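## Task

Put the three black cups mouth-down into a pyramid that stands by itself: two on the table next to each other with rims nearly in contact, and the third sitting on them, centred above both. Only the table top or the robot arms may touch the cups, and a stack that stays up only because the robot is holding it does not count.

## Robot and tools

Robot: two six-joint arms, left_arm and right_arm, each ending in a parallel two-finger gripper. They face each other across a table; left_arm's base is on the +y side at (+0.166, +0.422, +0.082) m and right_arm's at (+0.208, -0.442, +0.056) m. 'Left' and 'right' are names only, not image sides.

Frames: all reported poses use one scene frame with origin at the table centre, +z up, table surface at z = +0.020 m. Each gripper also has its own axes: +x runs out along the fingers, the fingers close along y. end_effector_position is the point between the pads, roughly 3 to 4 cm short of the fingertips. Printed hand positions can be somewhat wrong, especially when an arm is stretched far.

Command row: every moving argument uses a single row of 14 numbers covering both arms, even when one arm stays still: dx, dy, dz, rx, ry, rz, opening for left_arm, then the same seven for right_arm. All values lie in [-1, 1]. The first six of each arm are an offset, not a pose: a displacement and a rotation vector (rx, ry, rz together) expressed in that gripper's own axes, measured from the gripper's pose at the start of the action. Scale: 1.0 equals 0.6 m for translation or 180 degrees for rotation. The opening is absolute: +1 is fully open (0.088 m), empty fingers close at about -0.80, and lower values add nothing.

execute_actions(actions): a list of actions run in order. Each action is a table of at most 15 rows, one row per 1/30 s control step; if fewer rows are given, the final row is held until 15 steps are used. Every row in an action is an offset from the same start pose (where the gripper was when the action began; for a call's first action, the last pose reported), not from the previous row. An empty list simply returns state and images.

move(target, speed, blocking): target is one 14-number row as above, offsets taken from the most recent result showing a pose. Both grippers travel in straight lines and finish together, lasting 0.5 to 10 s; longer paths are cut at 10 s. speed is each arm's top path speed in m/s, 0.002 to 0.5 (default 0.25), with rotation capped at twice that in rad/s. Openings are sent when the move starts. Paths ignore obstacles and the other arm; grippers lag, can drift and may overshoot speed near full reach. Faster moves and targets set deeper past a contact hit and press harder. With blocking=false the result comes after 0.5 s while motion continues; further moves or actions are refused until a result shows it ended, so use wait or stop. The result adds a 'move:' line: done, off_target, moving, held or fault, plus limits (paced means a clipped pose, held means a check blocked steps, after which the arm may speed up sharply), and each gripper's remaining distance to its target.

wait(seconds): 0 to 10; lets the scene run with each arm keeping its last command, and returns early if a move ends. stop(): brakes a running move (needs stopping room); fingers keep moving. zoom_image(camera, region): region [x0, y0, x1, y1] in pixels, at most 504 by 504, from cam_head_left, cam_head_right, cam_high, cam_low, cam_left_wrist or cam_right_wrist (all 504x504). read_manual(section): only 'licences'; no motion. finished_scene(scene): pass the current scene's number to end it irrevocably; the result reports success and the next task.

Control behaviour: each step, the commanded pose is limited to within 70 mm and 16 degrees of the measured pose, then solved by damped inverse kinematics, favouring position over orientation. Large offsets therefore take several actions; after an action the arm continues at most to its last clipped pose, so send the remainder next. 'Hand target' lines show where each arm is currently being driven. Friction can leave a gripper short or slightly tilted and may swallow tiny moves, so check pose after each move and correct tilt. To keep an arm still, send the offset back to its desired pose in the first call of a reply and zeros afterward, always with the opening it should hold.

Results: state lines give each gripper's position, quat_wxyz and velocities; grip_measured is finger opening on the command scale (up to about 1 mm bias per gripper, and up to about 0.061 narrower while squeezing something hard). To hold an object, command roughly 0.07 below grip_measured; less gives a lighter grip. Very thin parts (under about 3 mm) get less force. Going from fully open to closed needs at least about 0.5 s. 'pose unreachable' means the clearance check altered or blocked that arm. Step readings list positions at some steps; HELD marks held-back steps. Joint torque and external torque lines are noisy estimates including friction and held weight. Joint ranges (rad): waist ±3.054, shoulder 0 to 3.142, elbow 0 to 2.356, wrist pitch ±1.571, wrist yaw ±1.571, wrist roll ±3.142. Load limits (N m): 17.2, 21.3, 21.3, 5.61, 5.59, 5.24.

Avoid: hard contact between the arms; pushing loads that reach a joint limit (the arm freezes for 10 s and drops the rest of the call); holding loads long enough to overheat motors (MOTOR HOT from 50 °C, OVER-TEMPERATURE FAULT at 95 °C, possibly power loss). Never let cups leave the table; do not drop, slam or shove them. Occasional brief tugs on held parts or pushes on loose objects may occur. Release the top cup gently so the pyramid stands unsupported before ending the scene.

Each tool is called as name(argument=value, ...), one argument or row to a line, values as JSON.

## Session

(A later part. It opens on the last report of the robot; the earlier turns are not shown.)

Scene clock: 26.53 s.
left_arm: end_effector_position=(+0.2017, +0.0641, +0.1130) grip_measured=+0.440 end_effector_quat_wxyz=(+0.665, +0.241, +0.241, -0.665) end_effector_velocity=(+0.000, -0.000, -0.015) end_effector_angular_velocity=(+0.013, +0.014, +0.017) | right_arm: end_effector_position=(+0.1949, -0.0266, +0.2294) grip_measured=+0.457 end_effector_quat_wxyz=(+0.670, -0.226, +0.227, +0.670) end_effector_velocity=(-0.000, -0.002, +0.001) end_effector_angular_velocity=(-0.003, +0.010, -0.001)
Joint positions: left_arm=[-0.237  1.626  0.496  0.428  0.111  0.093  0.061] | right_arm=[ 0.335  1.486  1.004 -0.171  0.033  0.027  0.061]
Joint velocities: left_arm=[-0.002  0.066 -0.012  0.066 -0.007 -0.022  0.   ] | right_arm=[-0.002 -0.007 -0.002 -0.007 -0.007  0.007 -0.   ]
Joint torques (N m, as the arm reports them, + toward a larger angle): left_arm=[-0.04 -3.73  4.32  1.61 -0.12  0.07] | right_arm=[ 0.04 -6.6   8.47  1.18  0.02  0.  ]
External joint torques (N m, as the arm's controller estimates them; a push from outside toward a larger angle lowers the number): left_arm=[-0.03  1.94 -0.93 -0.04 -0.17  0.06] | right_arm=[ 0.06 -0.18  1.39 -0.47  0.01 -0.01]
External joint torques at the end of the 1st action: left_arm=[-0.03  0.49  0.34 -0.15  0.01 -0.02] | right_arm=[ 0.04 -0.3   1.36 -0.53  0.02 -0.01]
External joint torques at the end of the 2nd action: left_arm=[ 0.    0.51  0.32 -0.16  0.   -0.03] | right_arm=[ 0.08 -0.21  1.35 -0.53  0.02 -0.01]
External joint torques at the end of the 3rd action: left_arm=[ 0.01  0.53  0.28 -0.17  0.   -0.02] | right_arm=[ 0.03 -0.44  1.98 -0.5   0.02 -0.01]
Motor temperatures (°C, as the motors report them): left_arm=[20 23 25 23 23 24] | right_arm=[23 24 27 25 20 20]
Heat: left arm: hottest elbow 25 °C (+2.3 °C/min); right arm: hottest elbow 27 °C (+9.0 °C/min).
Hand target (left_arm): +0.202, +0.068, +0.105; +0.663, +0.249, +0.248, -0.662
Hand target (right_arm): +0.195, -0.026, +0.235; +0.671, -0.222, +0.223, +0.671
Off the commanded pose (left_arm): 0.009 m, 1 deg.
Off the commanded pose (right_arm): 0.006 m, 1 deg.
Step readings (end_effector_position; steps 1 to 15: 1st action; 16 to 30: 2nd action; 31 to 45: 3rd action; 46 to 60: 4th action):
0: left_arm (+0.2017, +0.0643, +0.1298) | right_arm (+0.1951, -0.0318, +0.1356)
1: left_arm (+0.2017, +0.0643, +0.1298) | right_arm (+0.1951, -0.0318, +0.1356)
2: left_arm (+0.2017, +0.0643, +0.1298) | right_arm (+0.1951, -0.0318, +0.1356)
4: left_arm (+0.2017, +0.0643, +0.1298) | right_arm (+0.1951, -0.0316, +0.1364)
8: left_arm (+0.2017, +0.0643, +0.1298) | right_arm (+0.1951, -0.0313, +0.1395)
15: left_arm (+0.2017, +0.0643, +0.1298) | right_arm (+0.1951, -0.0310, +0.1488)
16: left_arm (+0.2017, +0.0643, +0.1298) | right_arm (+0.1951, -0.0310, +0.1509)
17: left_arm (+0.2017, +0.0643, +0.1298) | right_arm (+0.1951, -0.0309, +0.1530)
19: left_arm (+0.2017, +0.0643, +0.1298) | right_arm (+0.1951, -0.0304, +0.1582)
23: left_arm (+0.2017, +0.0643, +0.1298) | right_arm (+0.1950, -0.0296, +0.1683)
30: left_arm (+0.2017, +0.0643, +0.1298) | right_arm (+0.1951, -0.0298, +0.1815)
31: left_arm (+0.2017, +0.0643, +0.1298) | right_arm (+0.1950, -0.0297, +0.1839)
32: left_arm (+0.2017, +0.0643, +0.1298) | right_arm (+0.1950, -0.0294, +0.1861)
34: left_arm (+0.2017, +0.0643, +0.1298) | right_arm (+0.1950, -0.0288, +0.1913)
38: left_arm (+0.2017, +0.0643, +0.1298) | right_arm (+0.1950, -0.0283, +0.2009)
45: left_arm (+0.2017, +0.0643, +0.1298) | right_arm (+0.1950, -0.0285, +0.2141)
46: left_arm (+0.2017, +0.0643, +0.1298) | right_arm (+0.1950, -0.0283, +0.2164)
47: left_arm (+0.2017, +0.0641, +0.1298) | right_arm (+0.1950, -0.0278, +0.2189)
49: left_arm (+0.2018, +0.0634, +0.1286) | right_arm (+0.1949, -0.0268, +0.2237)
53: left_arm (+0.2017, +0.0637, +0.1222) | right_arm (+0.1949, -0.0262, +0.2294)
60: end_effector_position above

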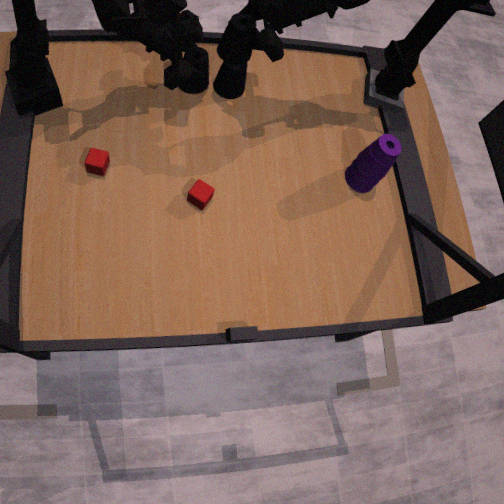

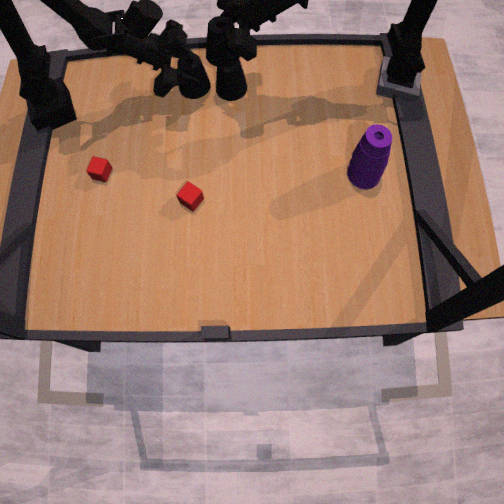

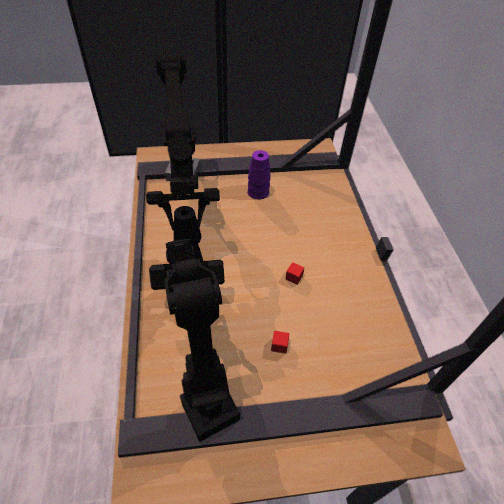

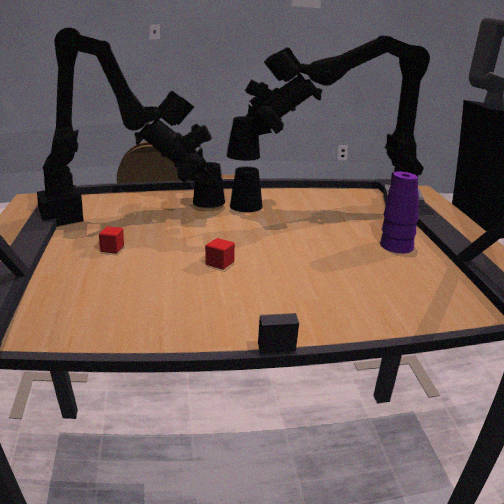

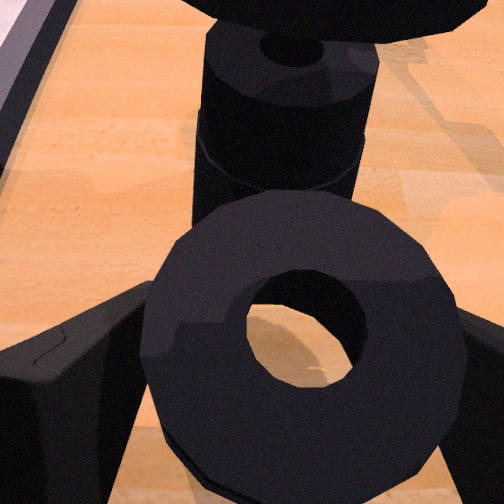

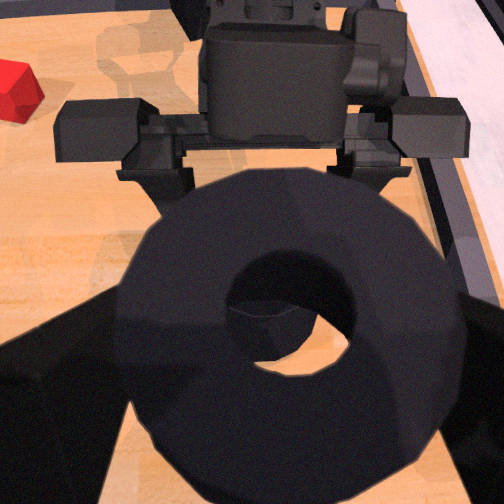

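execute_actions(
  actions=[],
)

zoom_image(
  camera="cam_low",
  region=[185, 140, 275, 230],
)

zoom_image(
  camera="cam_head_right",
  region=[160, 30, 270, 120],
)

Scene clock: 26.63 s.
left_arm: end_effector_position=(+0.2018, +0.0640, +0.1123) grip_measured=+0.440 end_effector_quat_wxyz=(+0.665, +0.242, +0.241, -0.665) end_effector_velocity=(+0.000, -0.002, +0.000) end_effector_angular_velocity=(-0.011, -0.001, +0.008) | right_arm: end_effector_position=(+0.1949, -0.0266, +0.2294) grip_measured=+0.457 end_effector_quat_wxyz=(+0.670, -0.226, +0.227, +0.670) end_effector_velocity=(-0.000, -0.002, -0.001) end_effector_angular_velocity=(-0.008, -0.002, +0.008)
Joint positions: left_arm=[-0.237  1.629  0.496  0.431  0.111  0.093  0.061] | right_arm=[ 0.335  1.486  1.004 -0.171  0.033  0.027  0.061]
Joint velocities: left_arm=[-0.002  0.007 -0.002  0.022 -0.007 -0.007  0.   ] | right_arm=[-0.002 -0.002 -0.002 -0.007 -0.007 -0.007 -0.   ]
Joint torques (N m, as the arm reports them, + toward a larger angle): left_arm=[-0.05 -3.71  4.29  1.57 -0.11  0.07] | right_arm=[ 0.06 -6.59  8.86  1.25  0.02  0.  ]
External joint torques (N m, as the arm's controller estimates them; a push from outside toward a larger angle lowers the number): left_arm=[-0.05  1.82 -0.8  -0.02 -0.16  0.06] | right_arm=[ 0.06 -0.17  1.78 -0.41  0.01 -0.01]
Motor temperatures (°C, as the motors report them): left_arm=[20 23 25 23 23 24] | right_arm=[23 24 27 25 20 20]
Heat: left arm: hottest elbow 25 °C (+2.3 °C/min); right arm: hottest elbow 27 °C (+9.0 °C/min).
Hand target (left_arm): +0.202, +0.068, +0.105; +0.663, +0.249, +0.248, -0.662
Hand target (right_arm): +0.195, -0.026, +0.235; +0.671, -0.222, +0.223, +0.671
Off the commanded pose (left_arm): 0.008 m, 1 deg.
Off the commanded pose (right_arm): 0.006 m, 1 deg.

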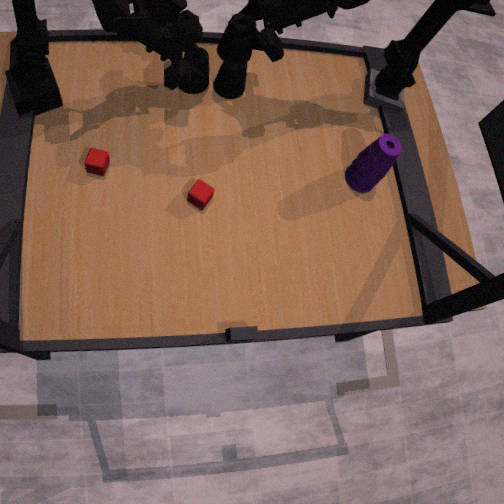

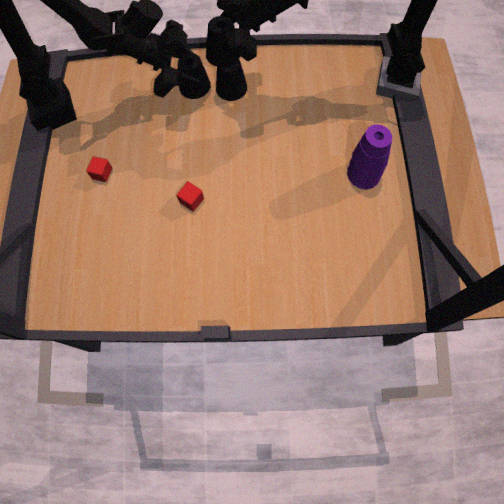

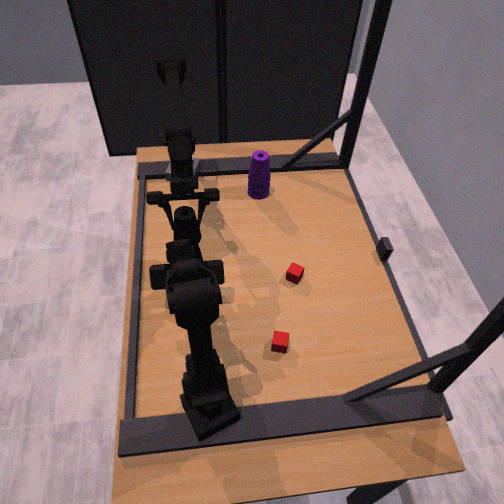

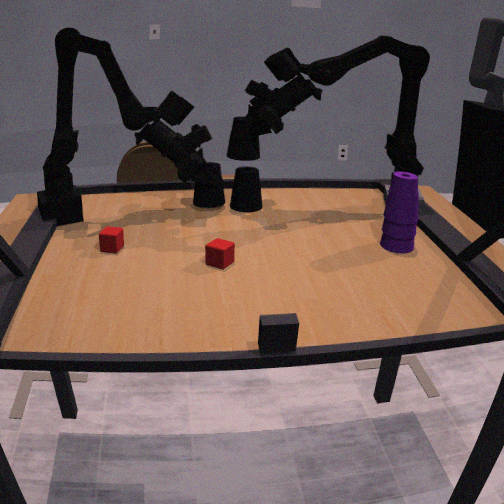

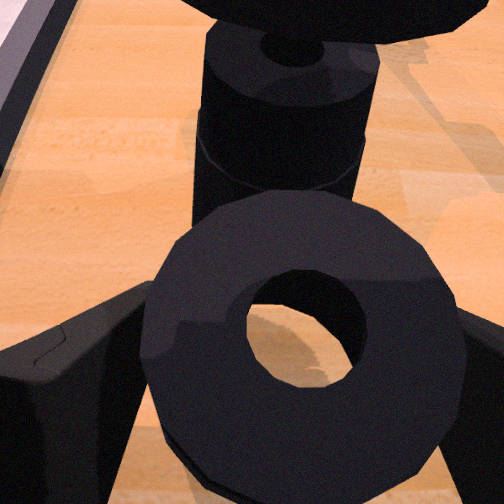

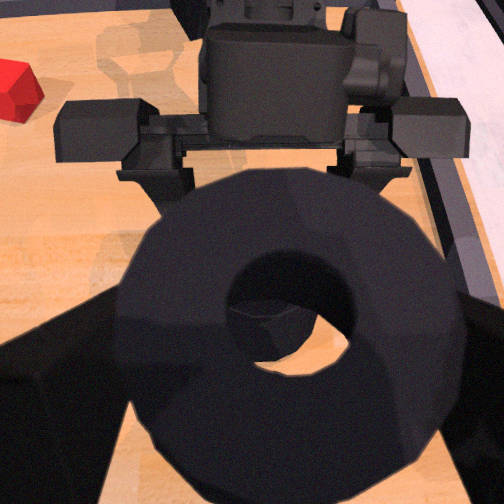

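Region (185, 140, 275, 230) of cam_low's 504x504 image, scaled by 5.600, with more detail than that image has.

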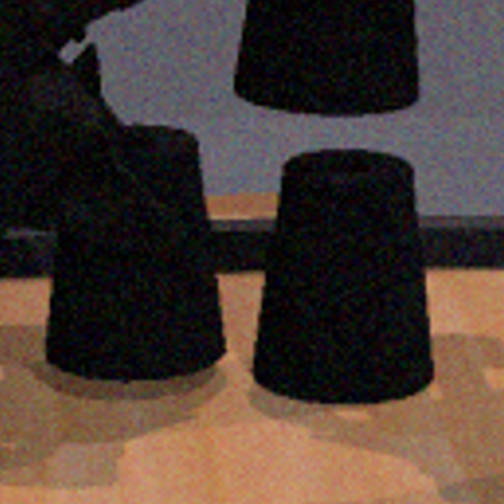

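Region (160, 30, 270, 120) of cam_head_right's 504x504 image, scaled by 4.582, with more detail than that image has; it fills the top 412 rows of this view, and the rest is white.

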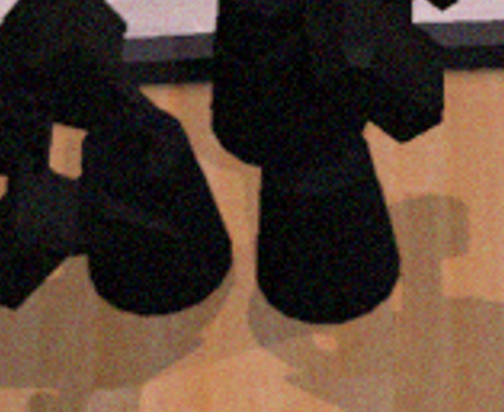

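move(
  target=[0.0214, 0, 0.0092, 0, 0.0095, 0, 0.34, 0, 0, 0, 0, 0, 0, 0.37],
  speed=0.025,
)

zoom_image(
  camera="cam_low",
  region=[185, 140, 275, 230],
)

zoom_image(
  camera="cam_head_right",
  region=[160, 30, 270, 120],
)

Scene clock: 28.20 s.
left_arm: end_effector_position=(+0.2017, +0.0532, +0.1102) grip_measured=+0.440 end_effector_quat_wxyz=(+0.661, +0.250, +0.249, -0.663) end_effector_velocity=(-0.002, +0.001, -0.003) end_effector_angular_velocity=(+0.011, +0.001, -0.013) | right_arm: end_effector_position=(+0.1949, -0.0266, +0.2294) grip_measured=+0.457 end_effector_quat_wxyz=(+0.670, -0.226, +0.227, +0.670) end_effector_velocity=(-0.000, -0.002, +0.001) end_effector_angular_velocity=(-0.003, -0.001, +0.008)
Joint positions: left_arm=[-0.244  1.67   0.554  0.391  0.105  0.093  0.061] | right_arm=[ 0.335  1.486  1.004 -0.171  0.033  0.027  0.061]
Joint velocities: left_arm=[-0.002  0.007  0.002 -0.007  0.007  0.007 -0.   ] | right_arm=[-0.002 -0.007 -0.002 -0.007 -0.007 -0.007  0.   ]
Joint torques (N m, as the arm reports them, + toward a larger angle): left_arm=[-0.26 -3.97  6.56  1.26 -0.12 -0.1 ] | right_arm=[ 0.05 -5.72  7.71  1.41  0.    0.03]
External joint torques (N m, as the arm's controller estimates them; a push from outside toward a larger angle lowers the number): left_arm=[-0.26  1.9   1.43 -0.31 -0.17 -0.11] | right_arm=[ 0.04  0.69  0.68 -0.23 -0.01  0.02]
Motor temperatures (°C, as the motors report them): left_arm=[20 23 25 23 23 24] | right_arm=[23 24 27 25 20 20]
Heat: left arm: hottest elbow 25 °C (+2.1 °C/min); right arm: hottest elbow 27 °C (+8.5 °C/min).
Hand target (left_arm): +0.202, +0.051, +0.108; +0.661, +0.251, +0.251, -0.661
Hand target (right_arm): +0.195, -0.027, +0.229; +0.670, -0.226, +0.227, +0.670
Off the commanded pose (left_arm): 0.003 m, 0 deg.
Off the commanded pose (right_arm): 0.000 m, 0 deg.
move: done

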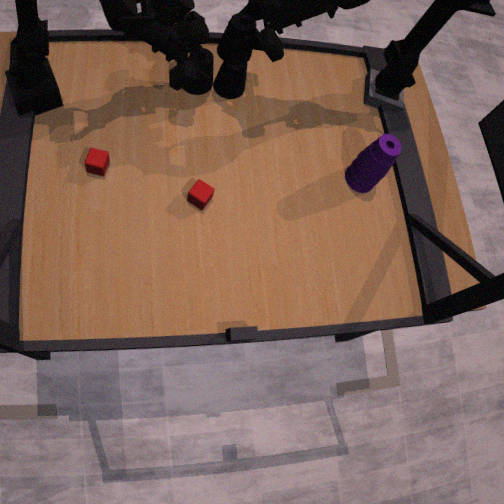

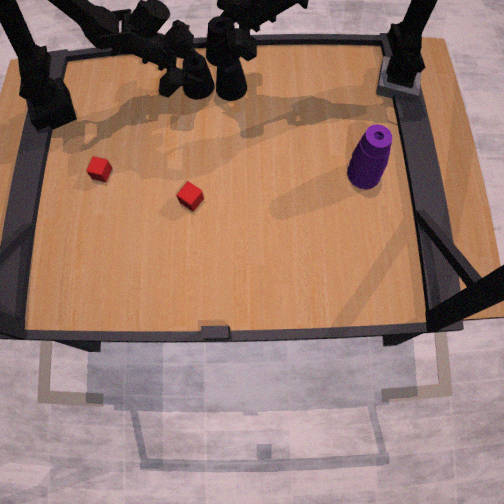

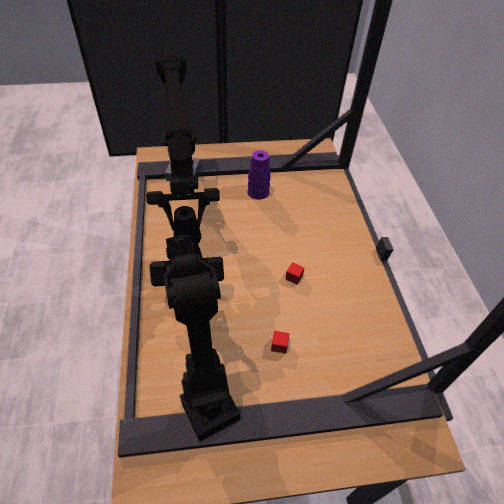

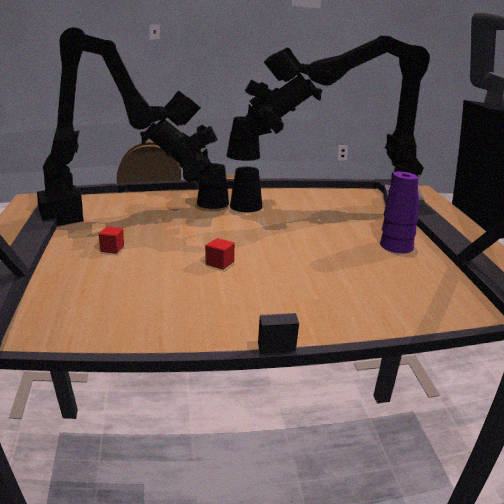

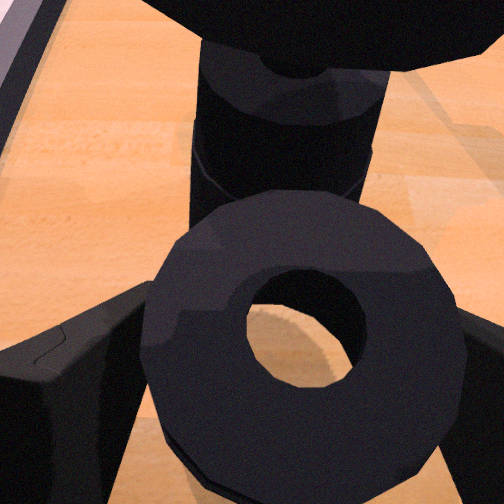

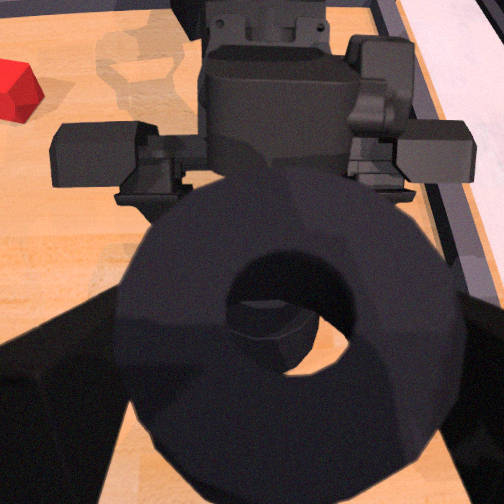

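Region (185, 140, 275, 230) of cam_low's 504x504 image, scaled by 5.600, with more detail than that image has.

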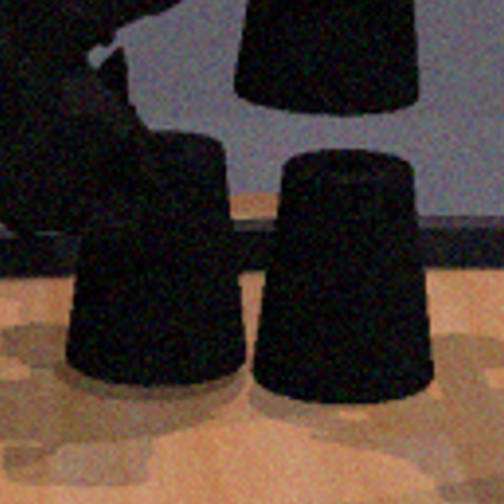

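Region (160, 30, 270, 120) of cam_head_right's 504x504 image, scaled by 4.582, with more detail than that image has; it fills the top 412 rows of this view, and the rest is white.

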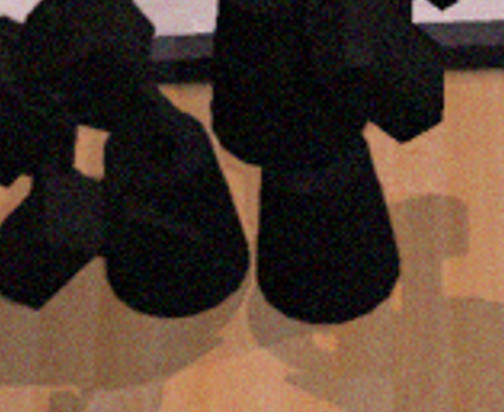

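execute_actions(
  actions=[
    [[0.0025,0,-0.0079,0,0.0036,0,0.34,0,0,0,0,0,0,0.37],[0.005,0,-0.0158,0,0.0072,0,0.34,0,0,0,0,0,0,0.37],[0.0056,0,-0.0164,0,0.0072,0,0.34,0,0,0,0,0,0,0.37],[0.0061,0,-0.0171,0,0.0072,0,0.34,0,0,0,0,0,0,0.37],[0.0068,0,-0.0178,0,0.0072,0,0.34,0,0,0,0,0,0,0.37],[0.0073,0,-0.0184,0,0.0072,0,0.34,0,0,0,0,0,0,0.37],[0.0079,0,-0.0191,0,0.0072,0,0.34,0,0,0,0,0,0,0.37],[0.0085,0,-0.0198,0,0.0072,0,0.34,0,0,0,0,0,0,0.37],[0.0091,0,-0.0204,0,0.0072,0,0.34,0,0,0,0,0,0,0.37],[0.0097,0,-0.0211,0,0.0072,0,0.34,0,0,0,0,0,0,0.37],[0.0103,0,-0.0218,0,0.0072,0,0.34,0,0,0,0,0,0,0.37],[0.0109,0,-0.0224,0,0.0072,0,0.34,0,0,0,0,0,0,0.37],[0.0114,0,-0.0231,0,0.0072,0,0.34,0,0,0,0,0,0,0.37],[0.0121,0,-0.0238,0,0.0072,0,0.34,0,0,0,0,0,0,0.37],[0.0126,0,-0.0244,0,0.0072,0,0.34,0,0,0,0,0,0,0.37]],
  ],
)

wait(
  seconds=0.3,
)

zoom_image(
  camera="cam_low",
  region=[185, 140, 275, 230],
)

Scene clock: 29.20 s.
left_arm: end_effector_position=(+0.2016, +0.0527, +0.1035) grip_measured=+0.440 end_effector_quat_wxyz=(+0.661, +0.250, +0.249, -0.663) end_effector_velocity=(+0.000, +0.001, -0.017) end_effector_angular_velocity=(+0.008, -0.009, -0.002) | right_arm: end_effector_position=(+0.1949, -0.0266, +0.2294) grip_measured=+0.457 end_effector_quat_wxyz=(+0.670, -0.226, +0.227, +0.670) end_effector_velocity=(-0.002, -0.002, +0.001) end_effector_angular_velocity=(-0.003, +0.007, +0.019)
Joint positions: left_arm=[-0.244  1.699  0.547  0.426  0.105  0.094  0.061] | right_arm=[ 0.335  1.486  1.004 -0.171  0.033  0.027  0.061]
Joint velocities: left_arm=[-0.002  0.066 -0.022  0.081 -0.007  0.007 -0.   ] | right_arm=[-0.002 -0.007 -0.002 -0.007 -0.022 -0.007 -0.   ]
Joint torques (N m, as the arm reports them, + toward a larger angle): left_arm=[ 0.09 -3.94  4.02  1.54 -0.01  0.07] | right_arm=[ 0.04 -5.71  7.71  1.41  0.    0.02]
External joint torques (N m, as the arm's controller estimates them; a push from outside toward a larger angle lowers the number): left_arm=[ 0.06  1.99 -0.93 -0.02 -0.05  0.07] | right_arm=[ 0.04  0.72  0.65 -0.24 -0.01  0.02]
Motor temperatures (°C, as the motors report them): left_arm=[20 23 25 23 23 24] | right_arm=[23 24 27 25 20 20]
Heat: left arm: hottest elbow 25 °C (+2.1 °C/min); right arm: hottest elbow 27 °C (+8.2 °C/min).
Hand target (left_arm): +0.201, +0.057, +0.094; +0.658, +0.257, +0.256, -0.660
Hand target (right_arm): +0.195, -0.027, +0.229; +0.670, -0.226, +0.227, +0.670
Off the commanded pose (left_arm): 0.010 m, 1 deg.
Off the commanded pose (right_arm): 0.000 m, 0 deg.
Step readings (end_effector_position):
0: left_arm (+0.2016, +0.0532, +0.1101) | right_arm (+0.1949, -0.0266, +0.2294)
1: left_arm (+0.2016, +0.0532, +0.1101) | right_arm (+0.1949, -0.0266, +0.2294)
2: left_arm (+0.2016, +0.0532, +0.1099) | right_arm (+0.1949, -0.0266, +0.2294)
4: left_arm (+0.2016, +0.0528, +0.1095) | right_arm (+0.1949, -0.0266, +0.2294)
8: left_arm (+0.2017, +0.0525, +0.1076) | right_arm (+0.1949, -0.0266, +0.2294)
15: end_effector_position above

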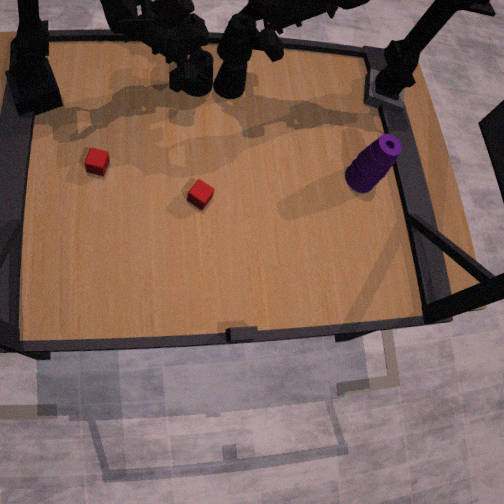

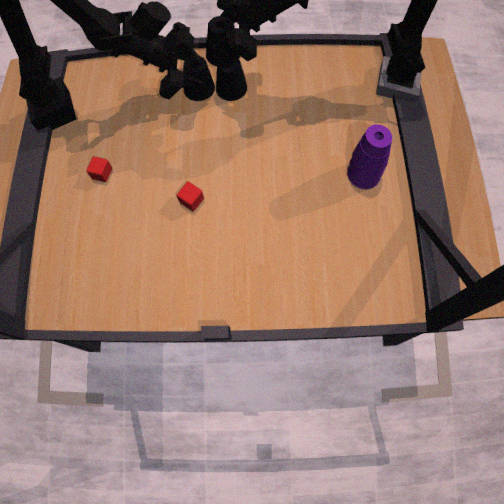

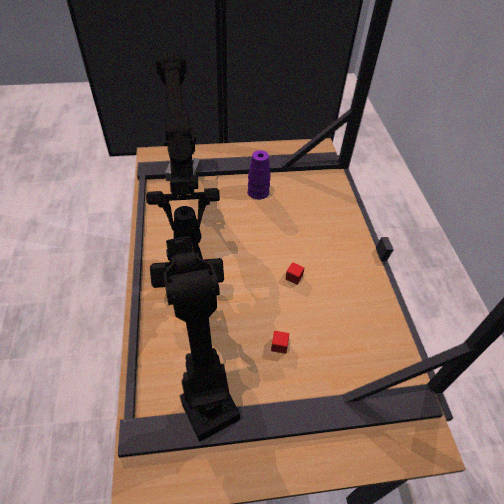

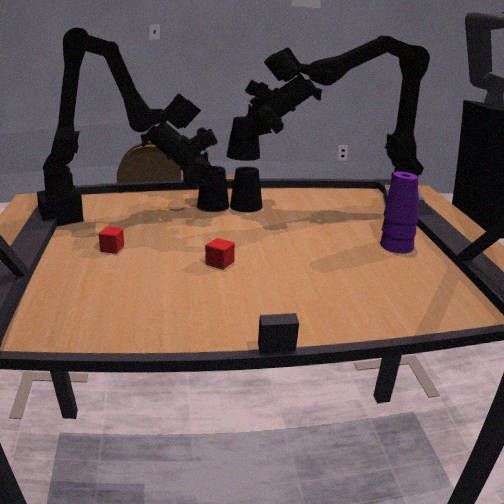

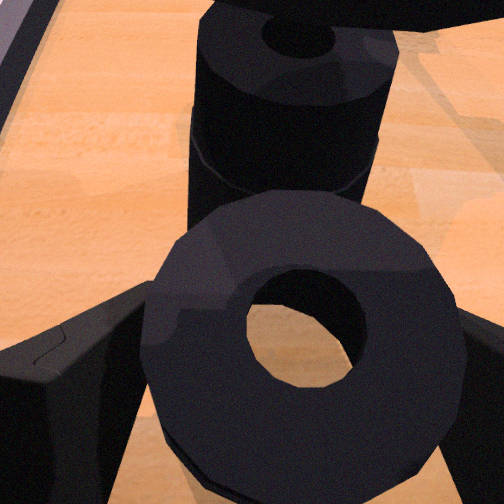

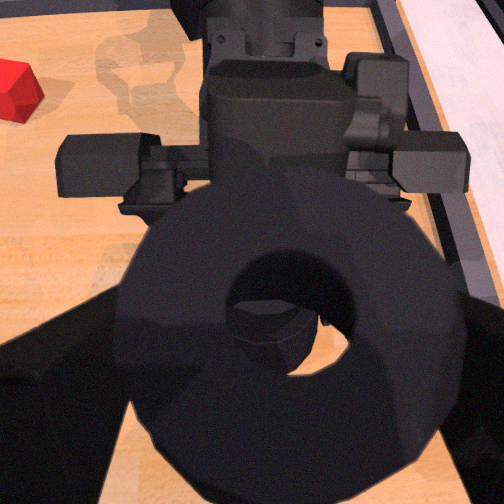

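Scene clock: 29.50 s.
left_arm: end_effector_position=(+0.2016, +0.0529, +0.1022) grip_measured=+0.440 end_effector_quat_wxyz=(+0.660, +0.250, +0.249, -0.663) end_effector_velocity=(-0.000, +0.004, -0.004) end_effector_angular_velocity=(+0.022, +0.004, +0.008) | right_arm: end_effector_position=(+0.1949, -0.0266, +0.2294) grip_measured=+0.457 end_effector_quat_wxyz=(+0.670, -0.226, +0.227, +0.670) end_effector_velocity=(+0.002, -0.001, -0.003) end_effector_angular_velocity=(-0.012, -0.011, -0.004)
Joint positions: left_arm=[-0.244  1.704  0.545  0.433  0.105  0.094  0.061] | right_arm=[ 0.335  1.486  1.004 -0.171  0.033  0.027  0.061]
Joint velocities: left_arm=[-0.002 -0.002 -0.002 -0.022 -0.007 -0.007  0.   ] | right_arm=[-0.002  0.002 -0.002 -0.007  0.007 -0.007 -0.   ]
Joint torques (N m, as the arm reports them, + toward a larger angle): left_arm=[ 0.08 -4.    4.12  1.55 -0.01  0.07] | right_arm=[ 0.05 -5.72  7.71  1.4   0.    0.03]
External joint torques (N m, as the arm's controller estimates them; a push from outside toward a larger angle lowers the number): left_arm=[ 0.08  1.87 -0.71  0.01 -0.06  0.06] | right_arm=[ 0.02  0.65  0.67 -0.24 -0.01  0.02]
Motor temperatures (°C, as the motors report them): left_arm=[20 23 25 23 23 24] | right_arm=[23 24 27 25 20 20]
Heat: left arm: hottest elbow 25 °C (+2.0 °C/min); right arm: hottest elbow 27 °C (+8.1 °C/min).
Hand target (left_arm): +0.201, +0.057, +0.094; +0.658, +0.258, +0.257, -0.660
Hand target (right_arm): +0.195, -0.027, +0.229; +0.670, -0.226, +0.227, +0.670
Off the commanded pose (left_arm): 0.009 m, 1 deg.
Off the commanded pose (right_arm): 0.000 m, 0 deg.
wait: 0.30 s; at rest by 0.17 s

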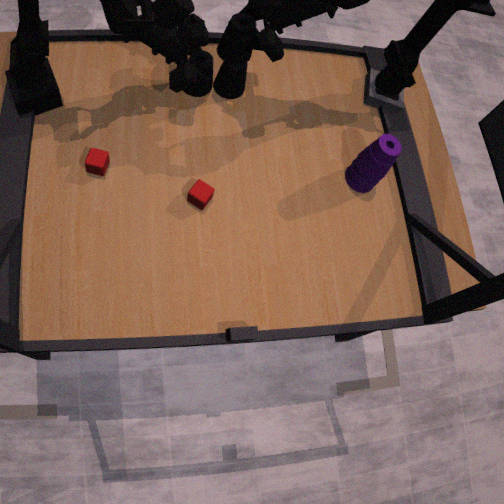

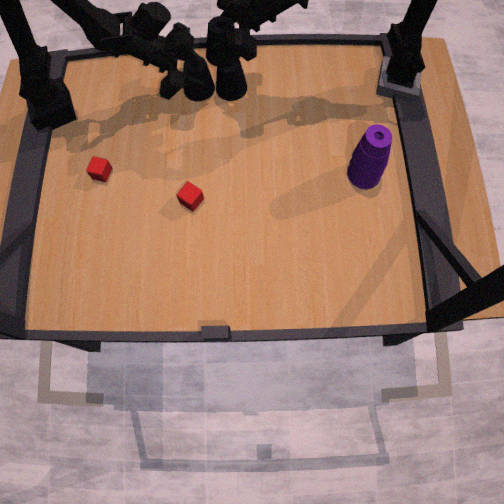

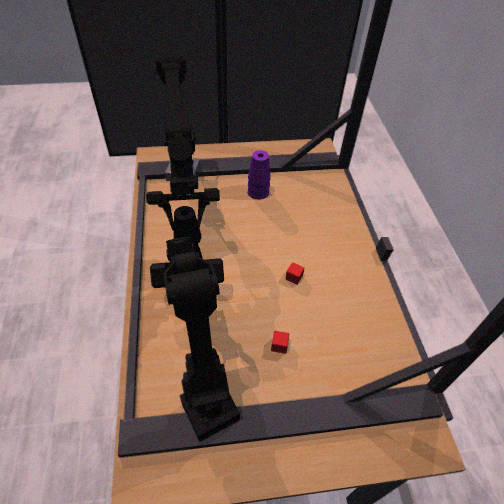

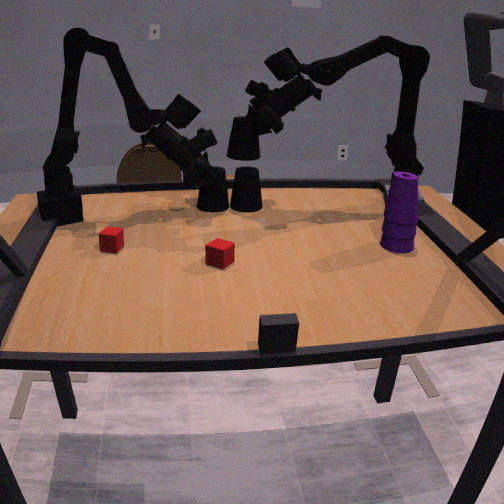

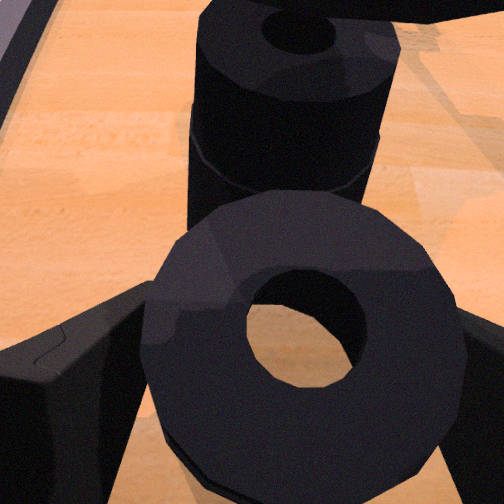

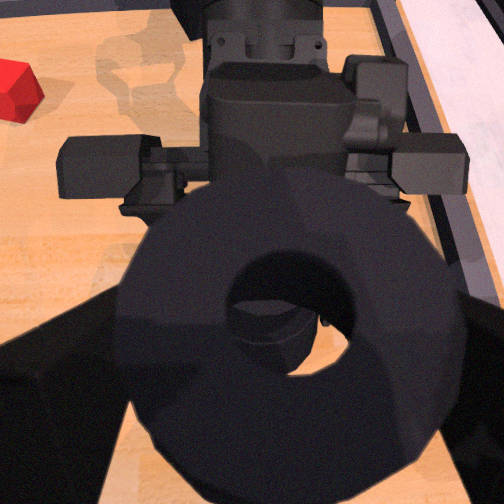

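Region (185, 140, 275, 230) of cam_low's 504x504 image, scaled by 5.600, with more detail than that image has.

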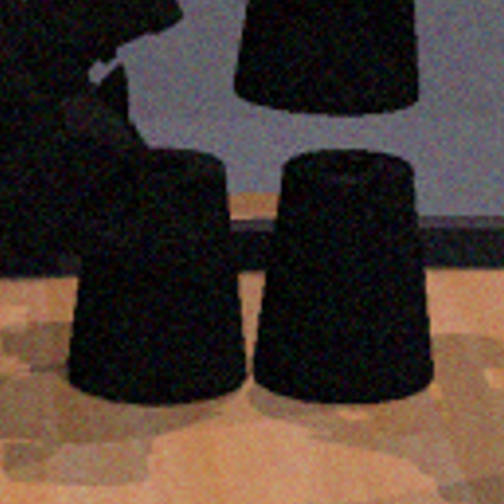

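execute_actions(
  actions=[
    [[0.0041,0,-0.0147,0,0.0072,0,0.34,0,0,0,0,0,0,0.37],[0.0044,0,-0.015,0,0.0072,0,0.34,0,0,0,0,0,0,0.37],[0.0046,0,-0.0153,0,0.0072,0,0.34,0,0,0,0,0,0,0.37],[0.0049,0,-0.0157,0,0.0072,0,0.34,0,0,0,0,0,0,0.37],[0.0052,0,-0.016,0,0.0072,0,0.34,0,0,0,0,0,0,0.37],[0.0055,0,-0.0163,0,0.0072,0,0.34,0,0,0,0,0,0,0.37],[0.0057,0,-0.0166,0,0.0072,0,0.34,0,0,0,0,0,0,0.37],[0.006,0,-0.0169,0,0.0072,0,0.34,0,0,0,0,0,0,0.37],[0.0063,0,-0.0172,0,0.0072,0,0.34,0,0,0,0,0,0,0.37],[0.0066,0,-0.0175,0,0.0072,0,0.34,0,0,0,0,0,0,0.37]],
    [[0,0,0,0,0,0,0.40,0,0,0,0,0,0,0.37],[0,0,0,0,0,0,0.43,0,0,0,0,0,0,0.37],[0,0,0,0,0,0,0.46,0,0,0,0,0,0,0.37],[0,0,0,0,0,0,0.48,0,0,0,0,0,0,0.37],[0,0,0,0,0,0,0.50,0,0,0,0,0,0,0.37],[0,0,0,0,0,0,0.52,0,0,0,0,0,0,0.37],[0,0,0,0,0,0,0.54,0,0,0,0,0,0,0.37],[0,0,0,0,0,0,0.57,0,0,0,0,0,0,0.37],[0,0,0,0,0,0,0.61,0,0,0,0,0,0,0.37],[0,0,0,0,0,0,0.66,0,0,0,0,0,0,0.37],[0,0,0,0,0,0,0.72,0,0,0,0,0,0,0.37],[0,0,0,0,0,0,0.78,0,0,0,0,0,0,0.37],[0,0,0,0,0,0,0.84,0,0,0,0,0,0,0.37],[0,0,0,0,0,0,0.90,0,0,0,0,0,0,0.37],[0,0,0,0,0,0,0.95,0,0,0,0,0,0,0.37]],
  ],
)

zoom_image(
  camera="cam_low",
  region=[185, 130, 275, 220],
)

Scene clock: 30.80 s.
left_arm: end_effector_position=(+0.2018, +0.0518, +0.1007) grip_measured=+0.828 end_effector_quat_wxyz=(+0.661, +0.250, +0.248, -0.663) end_effector_velocity=(-0.000, +0.002, -0.003) end_effector_angular_velocity=(+0.013, +0.002, +0.008) | right_arm: end_effector_position=(+0.1949, -0.0266, +0.2294) grip_measured=+0.457 end_effector_quat_wxyz=(+0.670, -0.226, +0.227, +0.670) end_effector_velocity=(-0.000, -0.002, -0.001) end_effector_angular_velocity=(-0.008, -0.002, +0.008)
Joint positions: left_arm=[-0.244  1.714  0.545  0.446  0.105  0.094  0.08 ] | right_arm=[ 0.335  1.486  1.004 -0.171  0.033  0.027  0.061]
Joint velocities: left_arm=[-0.002  0.002 -0.002 -0.007 -0.007 -0.007  0.077] | right_arm=[-0.002 -0.002 -0.002 -0.007 -0.007 -0.007 -0.   ]
Joint torques (N m, as the arm reports them, + toward a larger angle): left_arm=[-0.01 -5.39  5.2   1.4   0.05 -0.02] | right_arm=[ 0.04 -5.72  7.71  1.41  0.    0.02]
External joint torques (N m, as the arm's controller estimates them; a push from outside toward a larger angle lowers the number): left_arm=[ 0.02  0.56  0.34 -0.15  0.   -0.03] | right_arm=[ 0.04  0.7   0.64 -0.25 -0.01  0.02]
External joint torques at the end of the 1st action: left_arm=[ 0.12  2.11 -0.86 -0.09 -0.07  0.06] | right_arm=[ 0.03  0.63  0.74 -0.21 -0.01  0.03]
Motor temperatures (°C, as the motors report them): left_arm=[20 23 25 23 23 24] | right_arm=[23 24 28 25 20 20]
Heat: left arm: hottest elbow 25 °C (+1.9 °C/min); right arm: hottest elbow 28 °C (+9.7 °C/min).
Hand target (left_arm): +0.202, +0.052, +0.101; +0.661, +0.250, +0.248, -0.663
Hand target (right_arm): +0.195, -0.027, +0.229; +0.670, -0.226, +0.227, +0.670
Off the commanded pose (left_arm): 0.000 m, 0 deg.
Off the commanded pose (right_arm): 0.000 m, 0 deg.
Step readings (end_effector_position; steps 1 to 15: 1st action; 16 to 30: 2nd action):
0: left_arm (+0.2016, +0.0528, +0.1022) | right_arm (+0.1949, -0.0266, +0.2294)
1: left_arm (+0.2016, +0.0528, +0.1021) | right_arm (+0.1949, -0.0266, +0.2294)
2: left_arm (+0.2016, +0.0528, +0.1020) | right_arm (+0.1949, -0.0266, +0.2294)
4: left_arm (+0.2016, +0.0528, +0.1015) | right_arm (+0.1949, -0.0266, +0.2294)
8: left_arm (+0.2017, +0.0523, +0.1010) | right_arm (+0.1949, -0.0266, +0.2294)
15: left_arm (+0.2018, +0.0518, +0.1007) | right_arm (+0.1949, -0.0266, +0.2294)
16: left_arm (+0.2018, +0.0518, +0.1007) | right_arm (+0.1949, -0.0266, +0.2294)
17: left_arm (+0.2018, +0.0518, +0.1007) | right_arm (+0.1949, -0.0266, +0.2294)
19: left_arm (+0.2018, +0.0518, +0.1007) | right_arm (+0.1949, -0.0266, +0.2294)
23: left_arm (+0.2018, +0.0518, +0.1007) | right_arm (+0.1949, -0.0266, +0.2294)
30: end_effector_position above

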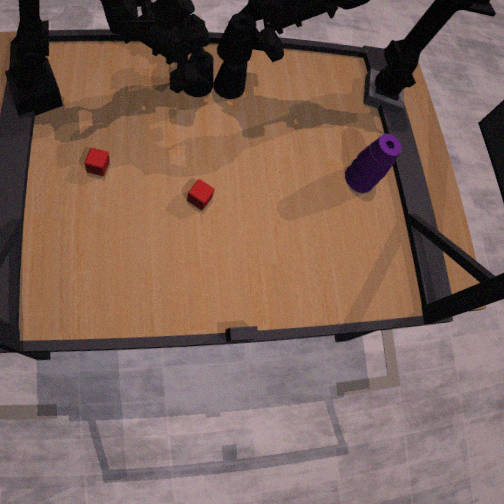

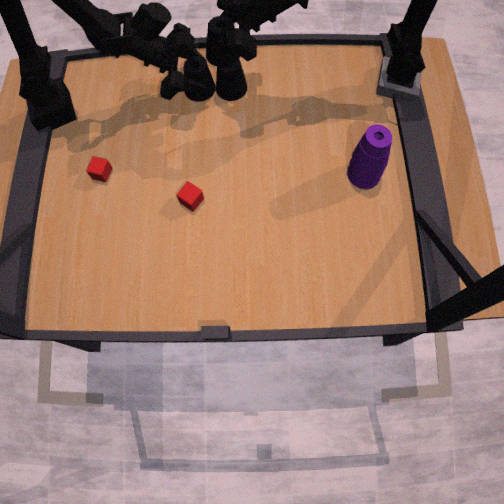

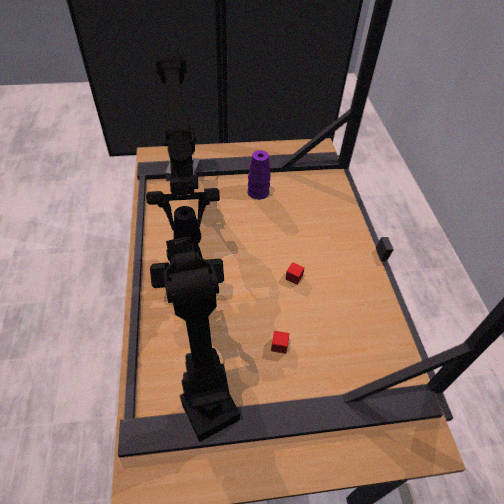

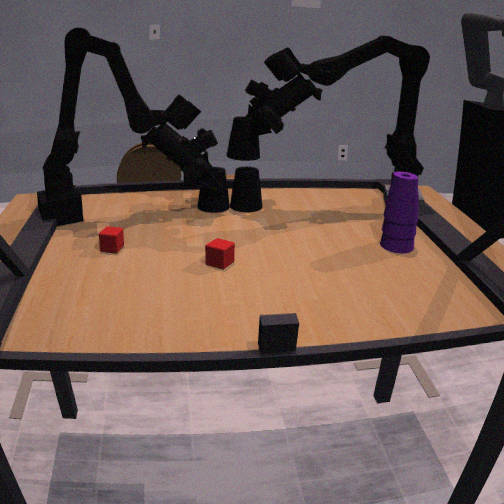

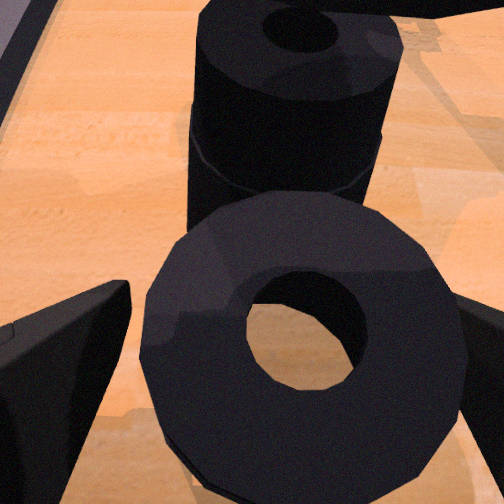

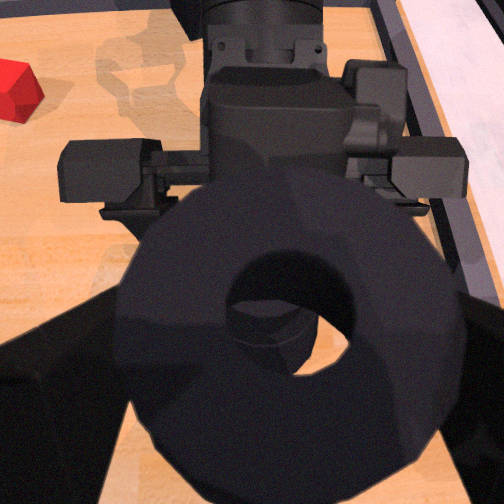

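Region (185, 130, 275, 220) of cam_low's 504x504 image, scaled by 5.600, with more detail than that image has.

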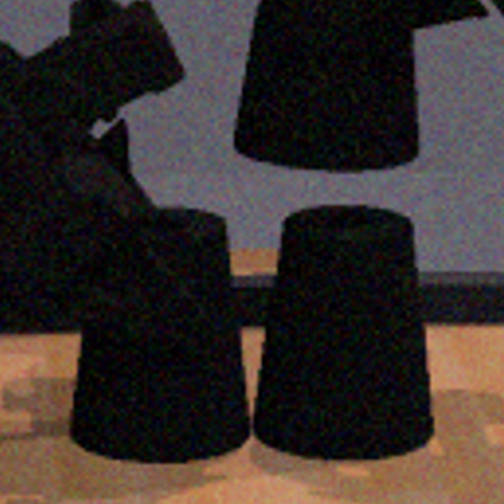

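execute_actions(
  actions=[],
)

Scene clock: 31.23 s.
left_arm: end_effector_position=(+0.2018, +0.0518, +0.1007) grip_measured=+0.946 end_effector_quat_wxyz=(+0.661, +0.250, +0.248, -0.663) end_effector_velocity=(-0.002, -0.001, +0.001) end_effector_angular_velocity=(-0.008, +0.009, -0.003) | right_arm: end_effector_position=(+0.1949, -0.0266, +0.2294) grip_measured=+0.457 end_effector_quat_wxyz=(+0.670, -0.226, +0.227, +0.670) end_effector_velocity=(-0.000, -0.002, -0.001) end_effector_angular_velocity=(-0.008, -0.002, +0.008)
Joint positions: left_arm=[-0.244  1.714  0.545  0.446  0.105  0.094  0.085] | right_arm=[ 0.335  1.486  1.004 -0.171  0.033  0.027  0.061]
Joint velocities: left_arm=[-0.002 -0.002 -0.002  0.007  0.007 -0.007  0.   ] | right_arm=[-0.002 -0.002 -0.002 -0.007 -0.007 -0.007 -0.   ]
Joint torques (N m, as the arm reports them, + toward a larger angle): left_arm=[ 0.02 -5.41  5.17  1.4   0.05 -0.02] | right_arm=[ 0.05 -5.71  7.72  1.41  0.    0.03]
External joint torques (N m, as the arm's controller estimates them; a push from outside toward a larger angle lowers the number): left_arm=[ 0.    0.59  0.25 -0.18  0.   -0.02] | right_arm=[ 0.06  0.68  0.68 -0.24 -0.01  0.02]
Motor temperatures (°C, as the motors report them): left_arm=[20 23 25 23 23 24] | right_arm=[23 24 28 25 20 20]
Heat: left arm: hottest elbow 25 °C (+1.9 °C/min); right arm: hottest elbow 28 °C (+9.6 °C/min).
Hand target (left_arm): +0.202, +0.052, +0.101; +0.661, +0.250, +0.248, -0.663
Hand target (right_arm): +0.195, -0.027, +0.229; +0.670, -0.226, +0.227, +0.670
Off the commanded pose (left_arm): 0.000 m, 0 deg.
Off the commanded pose (right_arm): 0.000 m, 0 deg.

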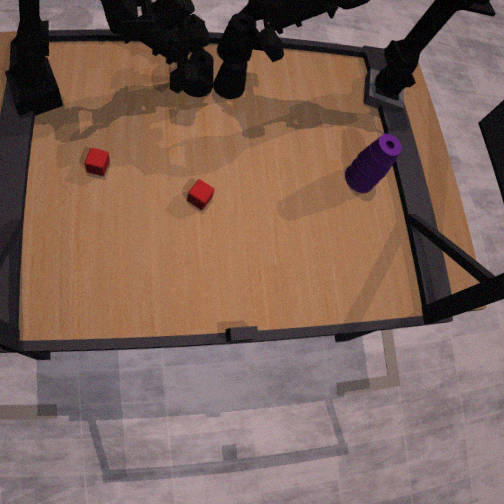

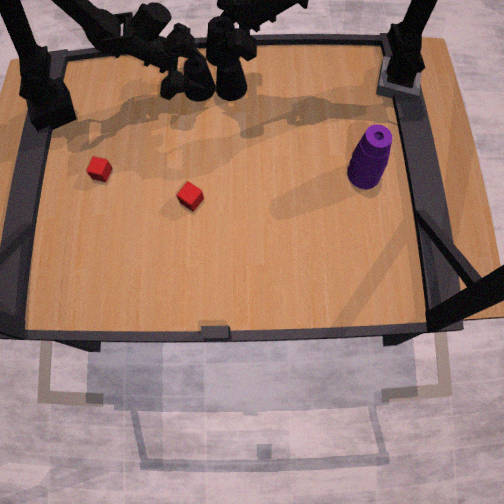

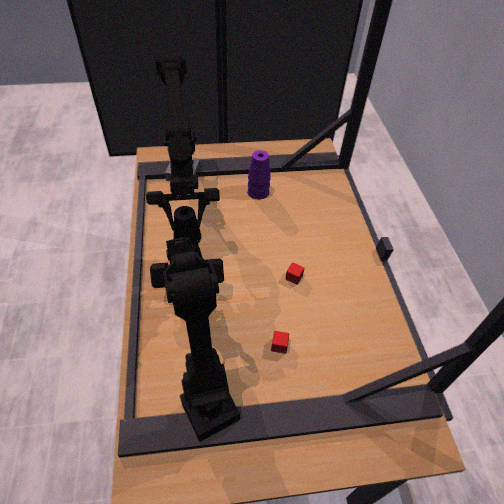

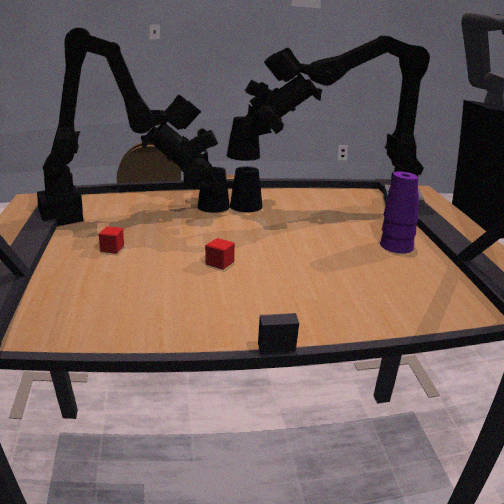

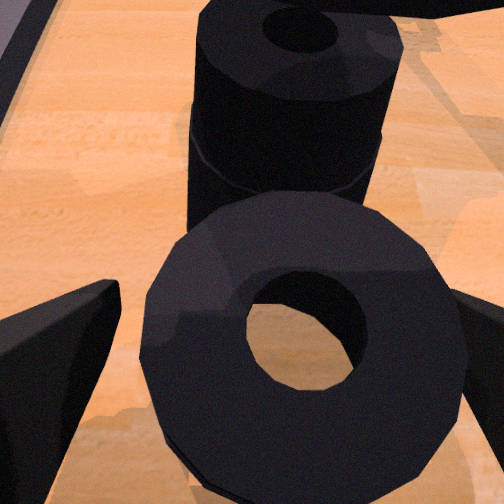

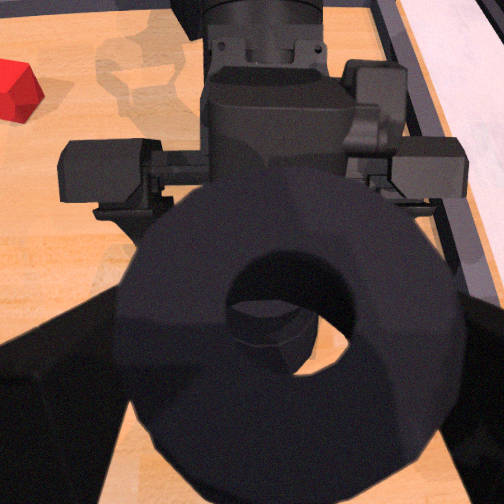

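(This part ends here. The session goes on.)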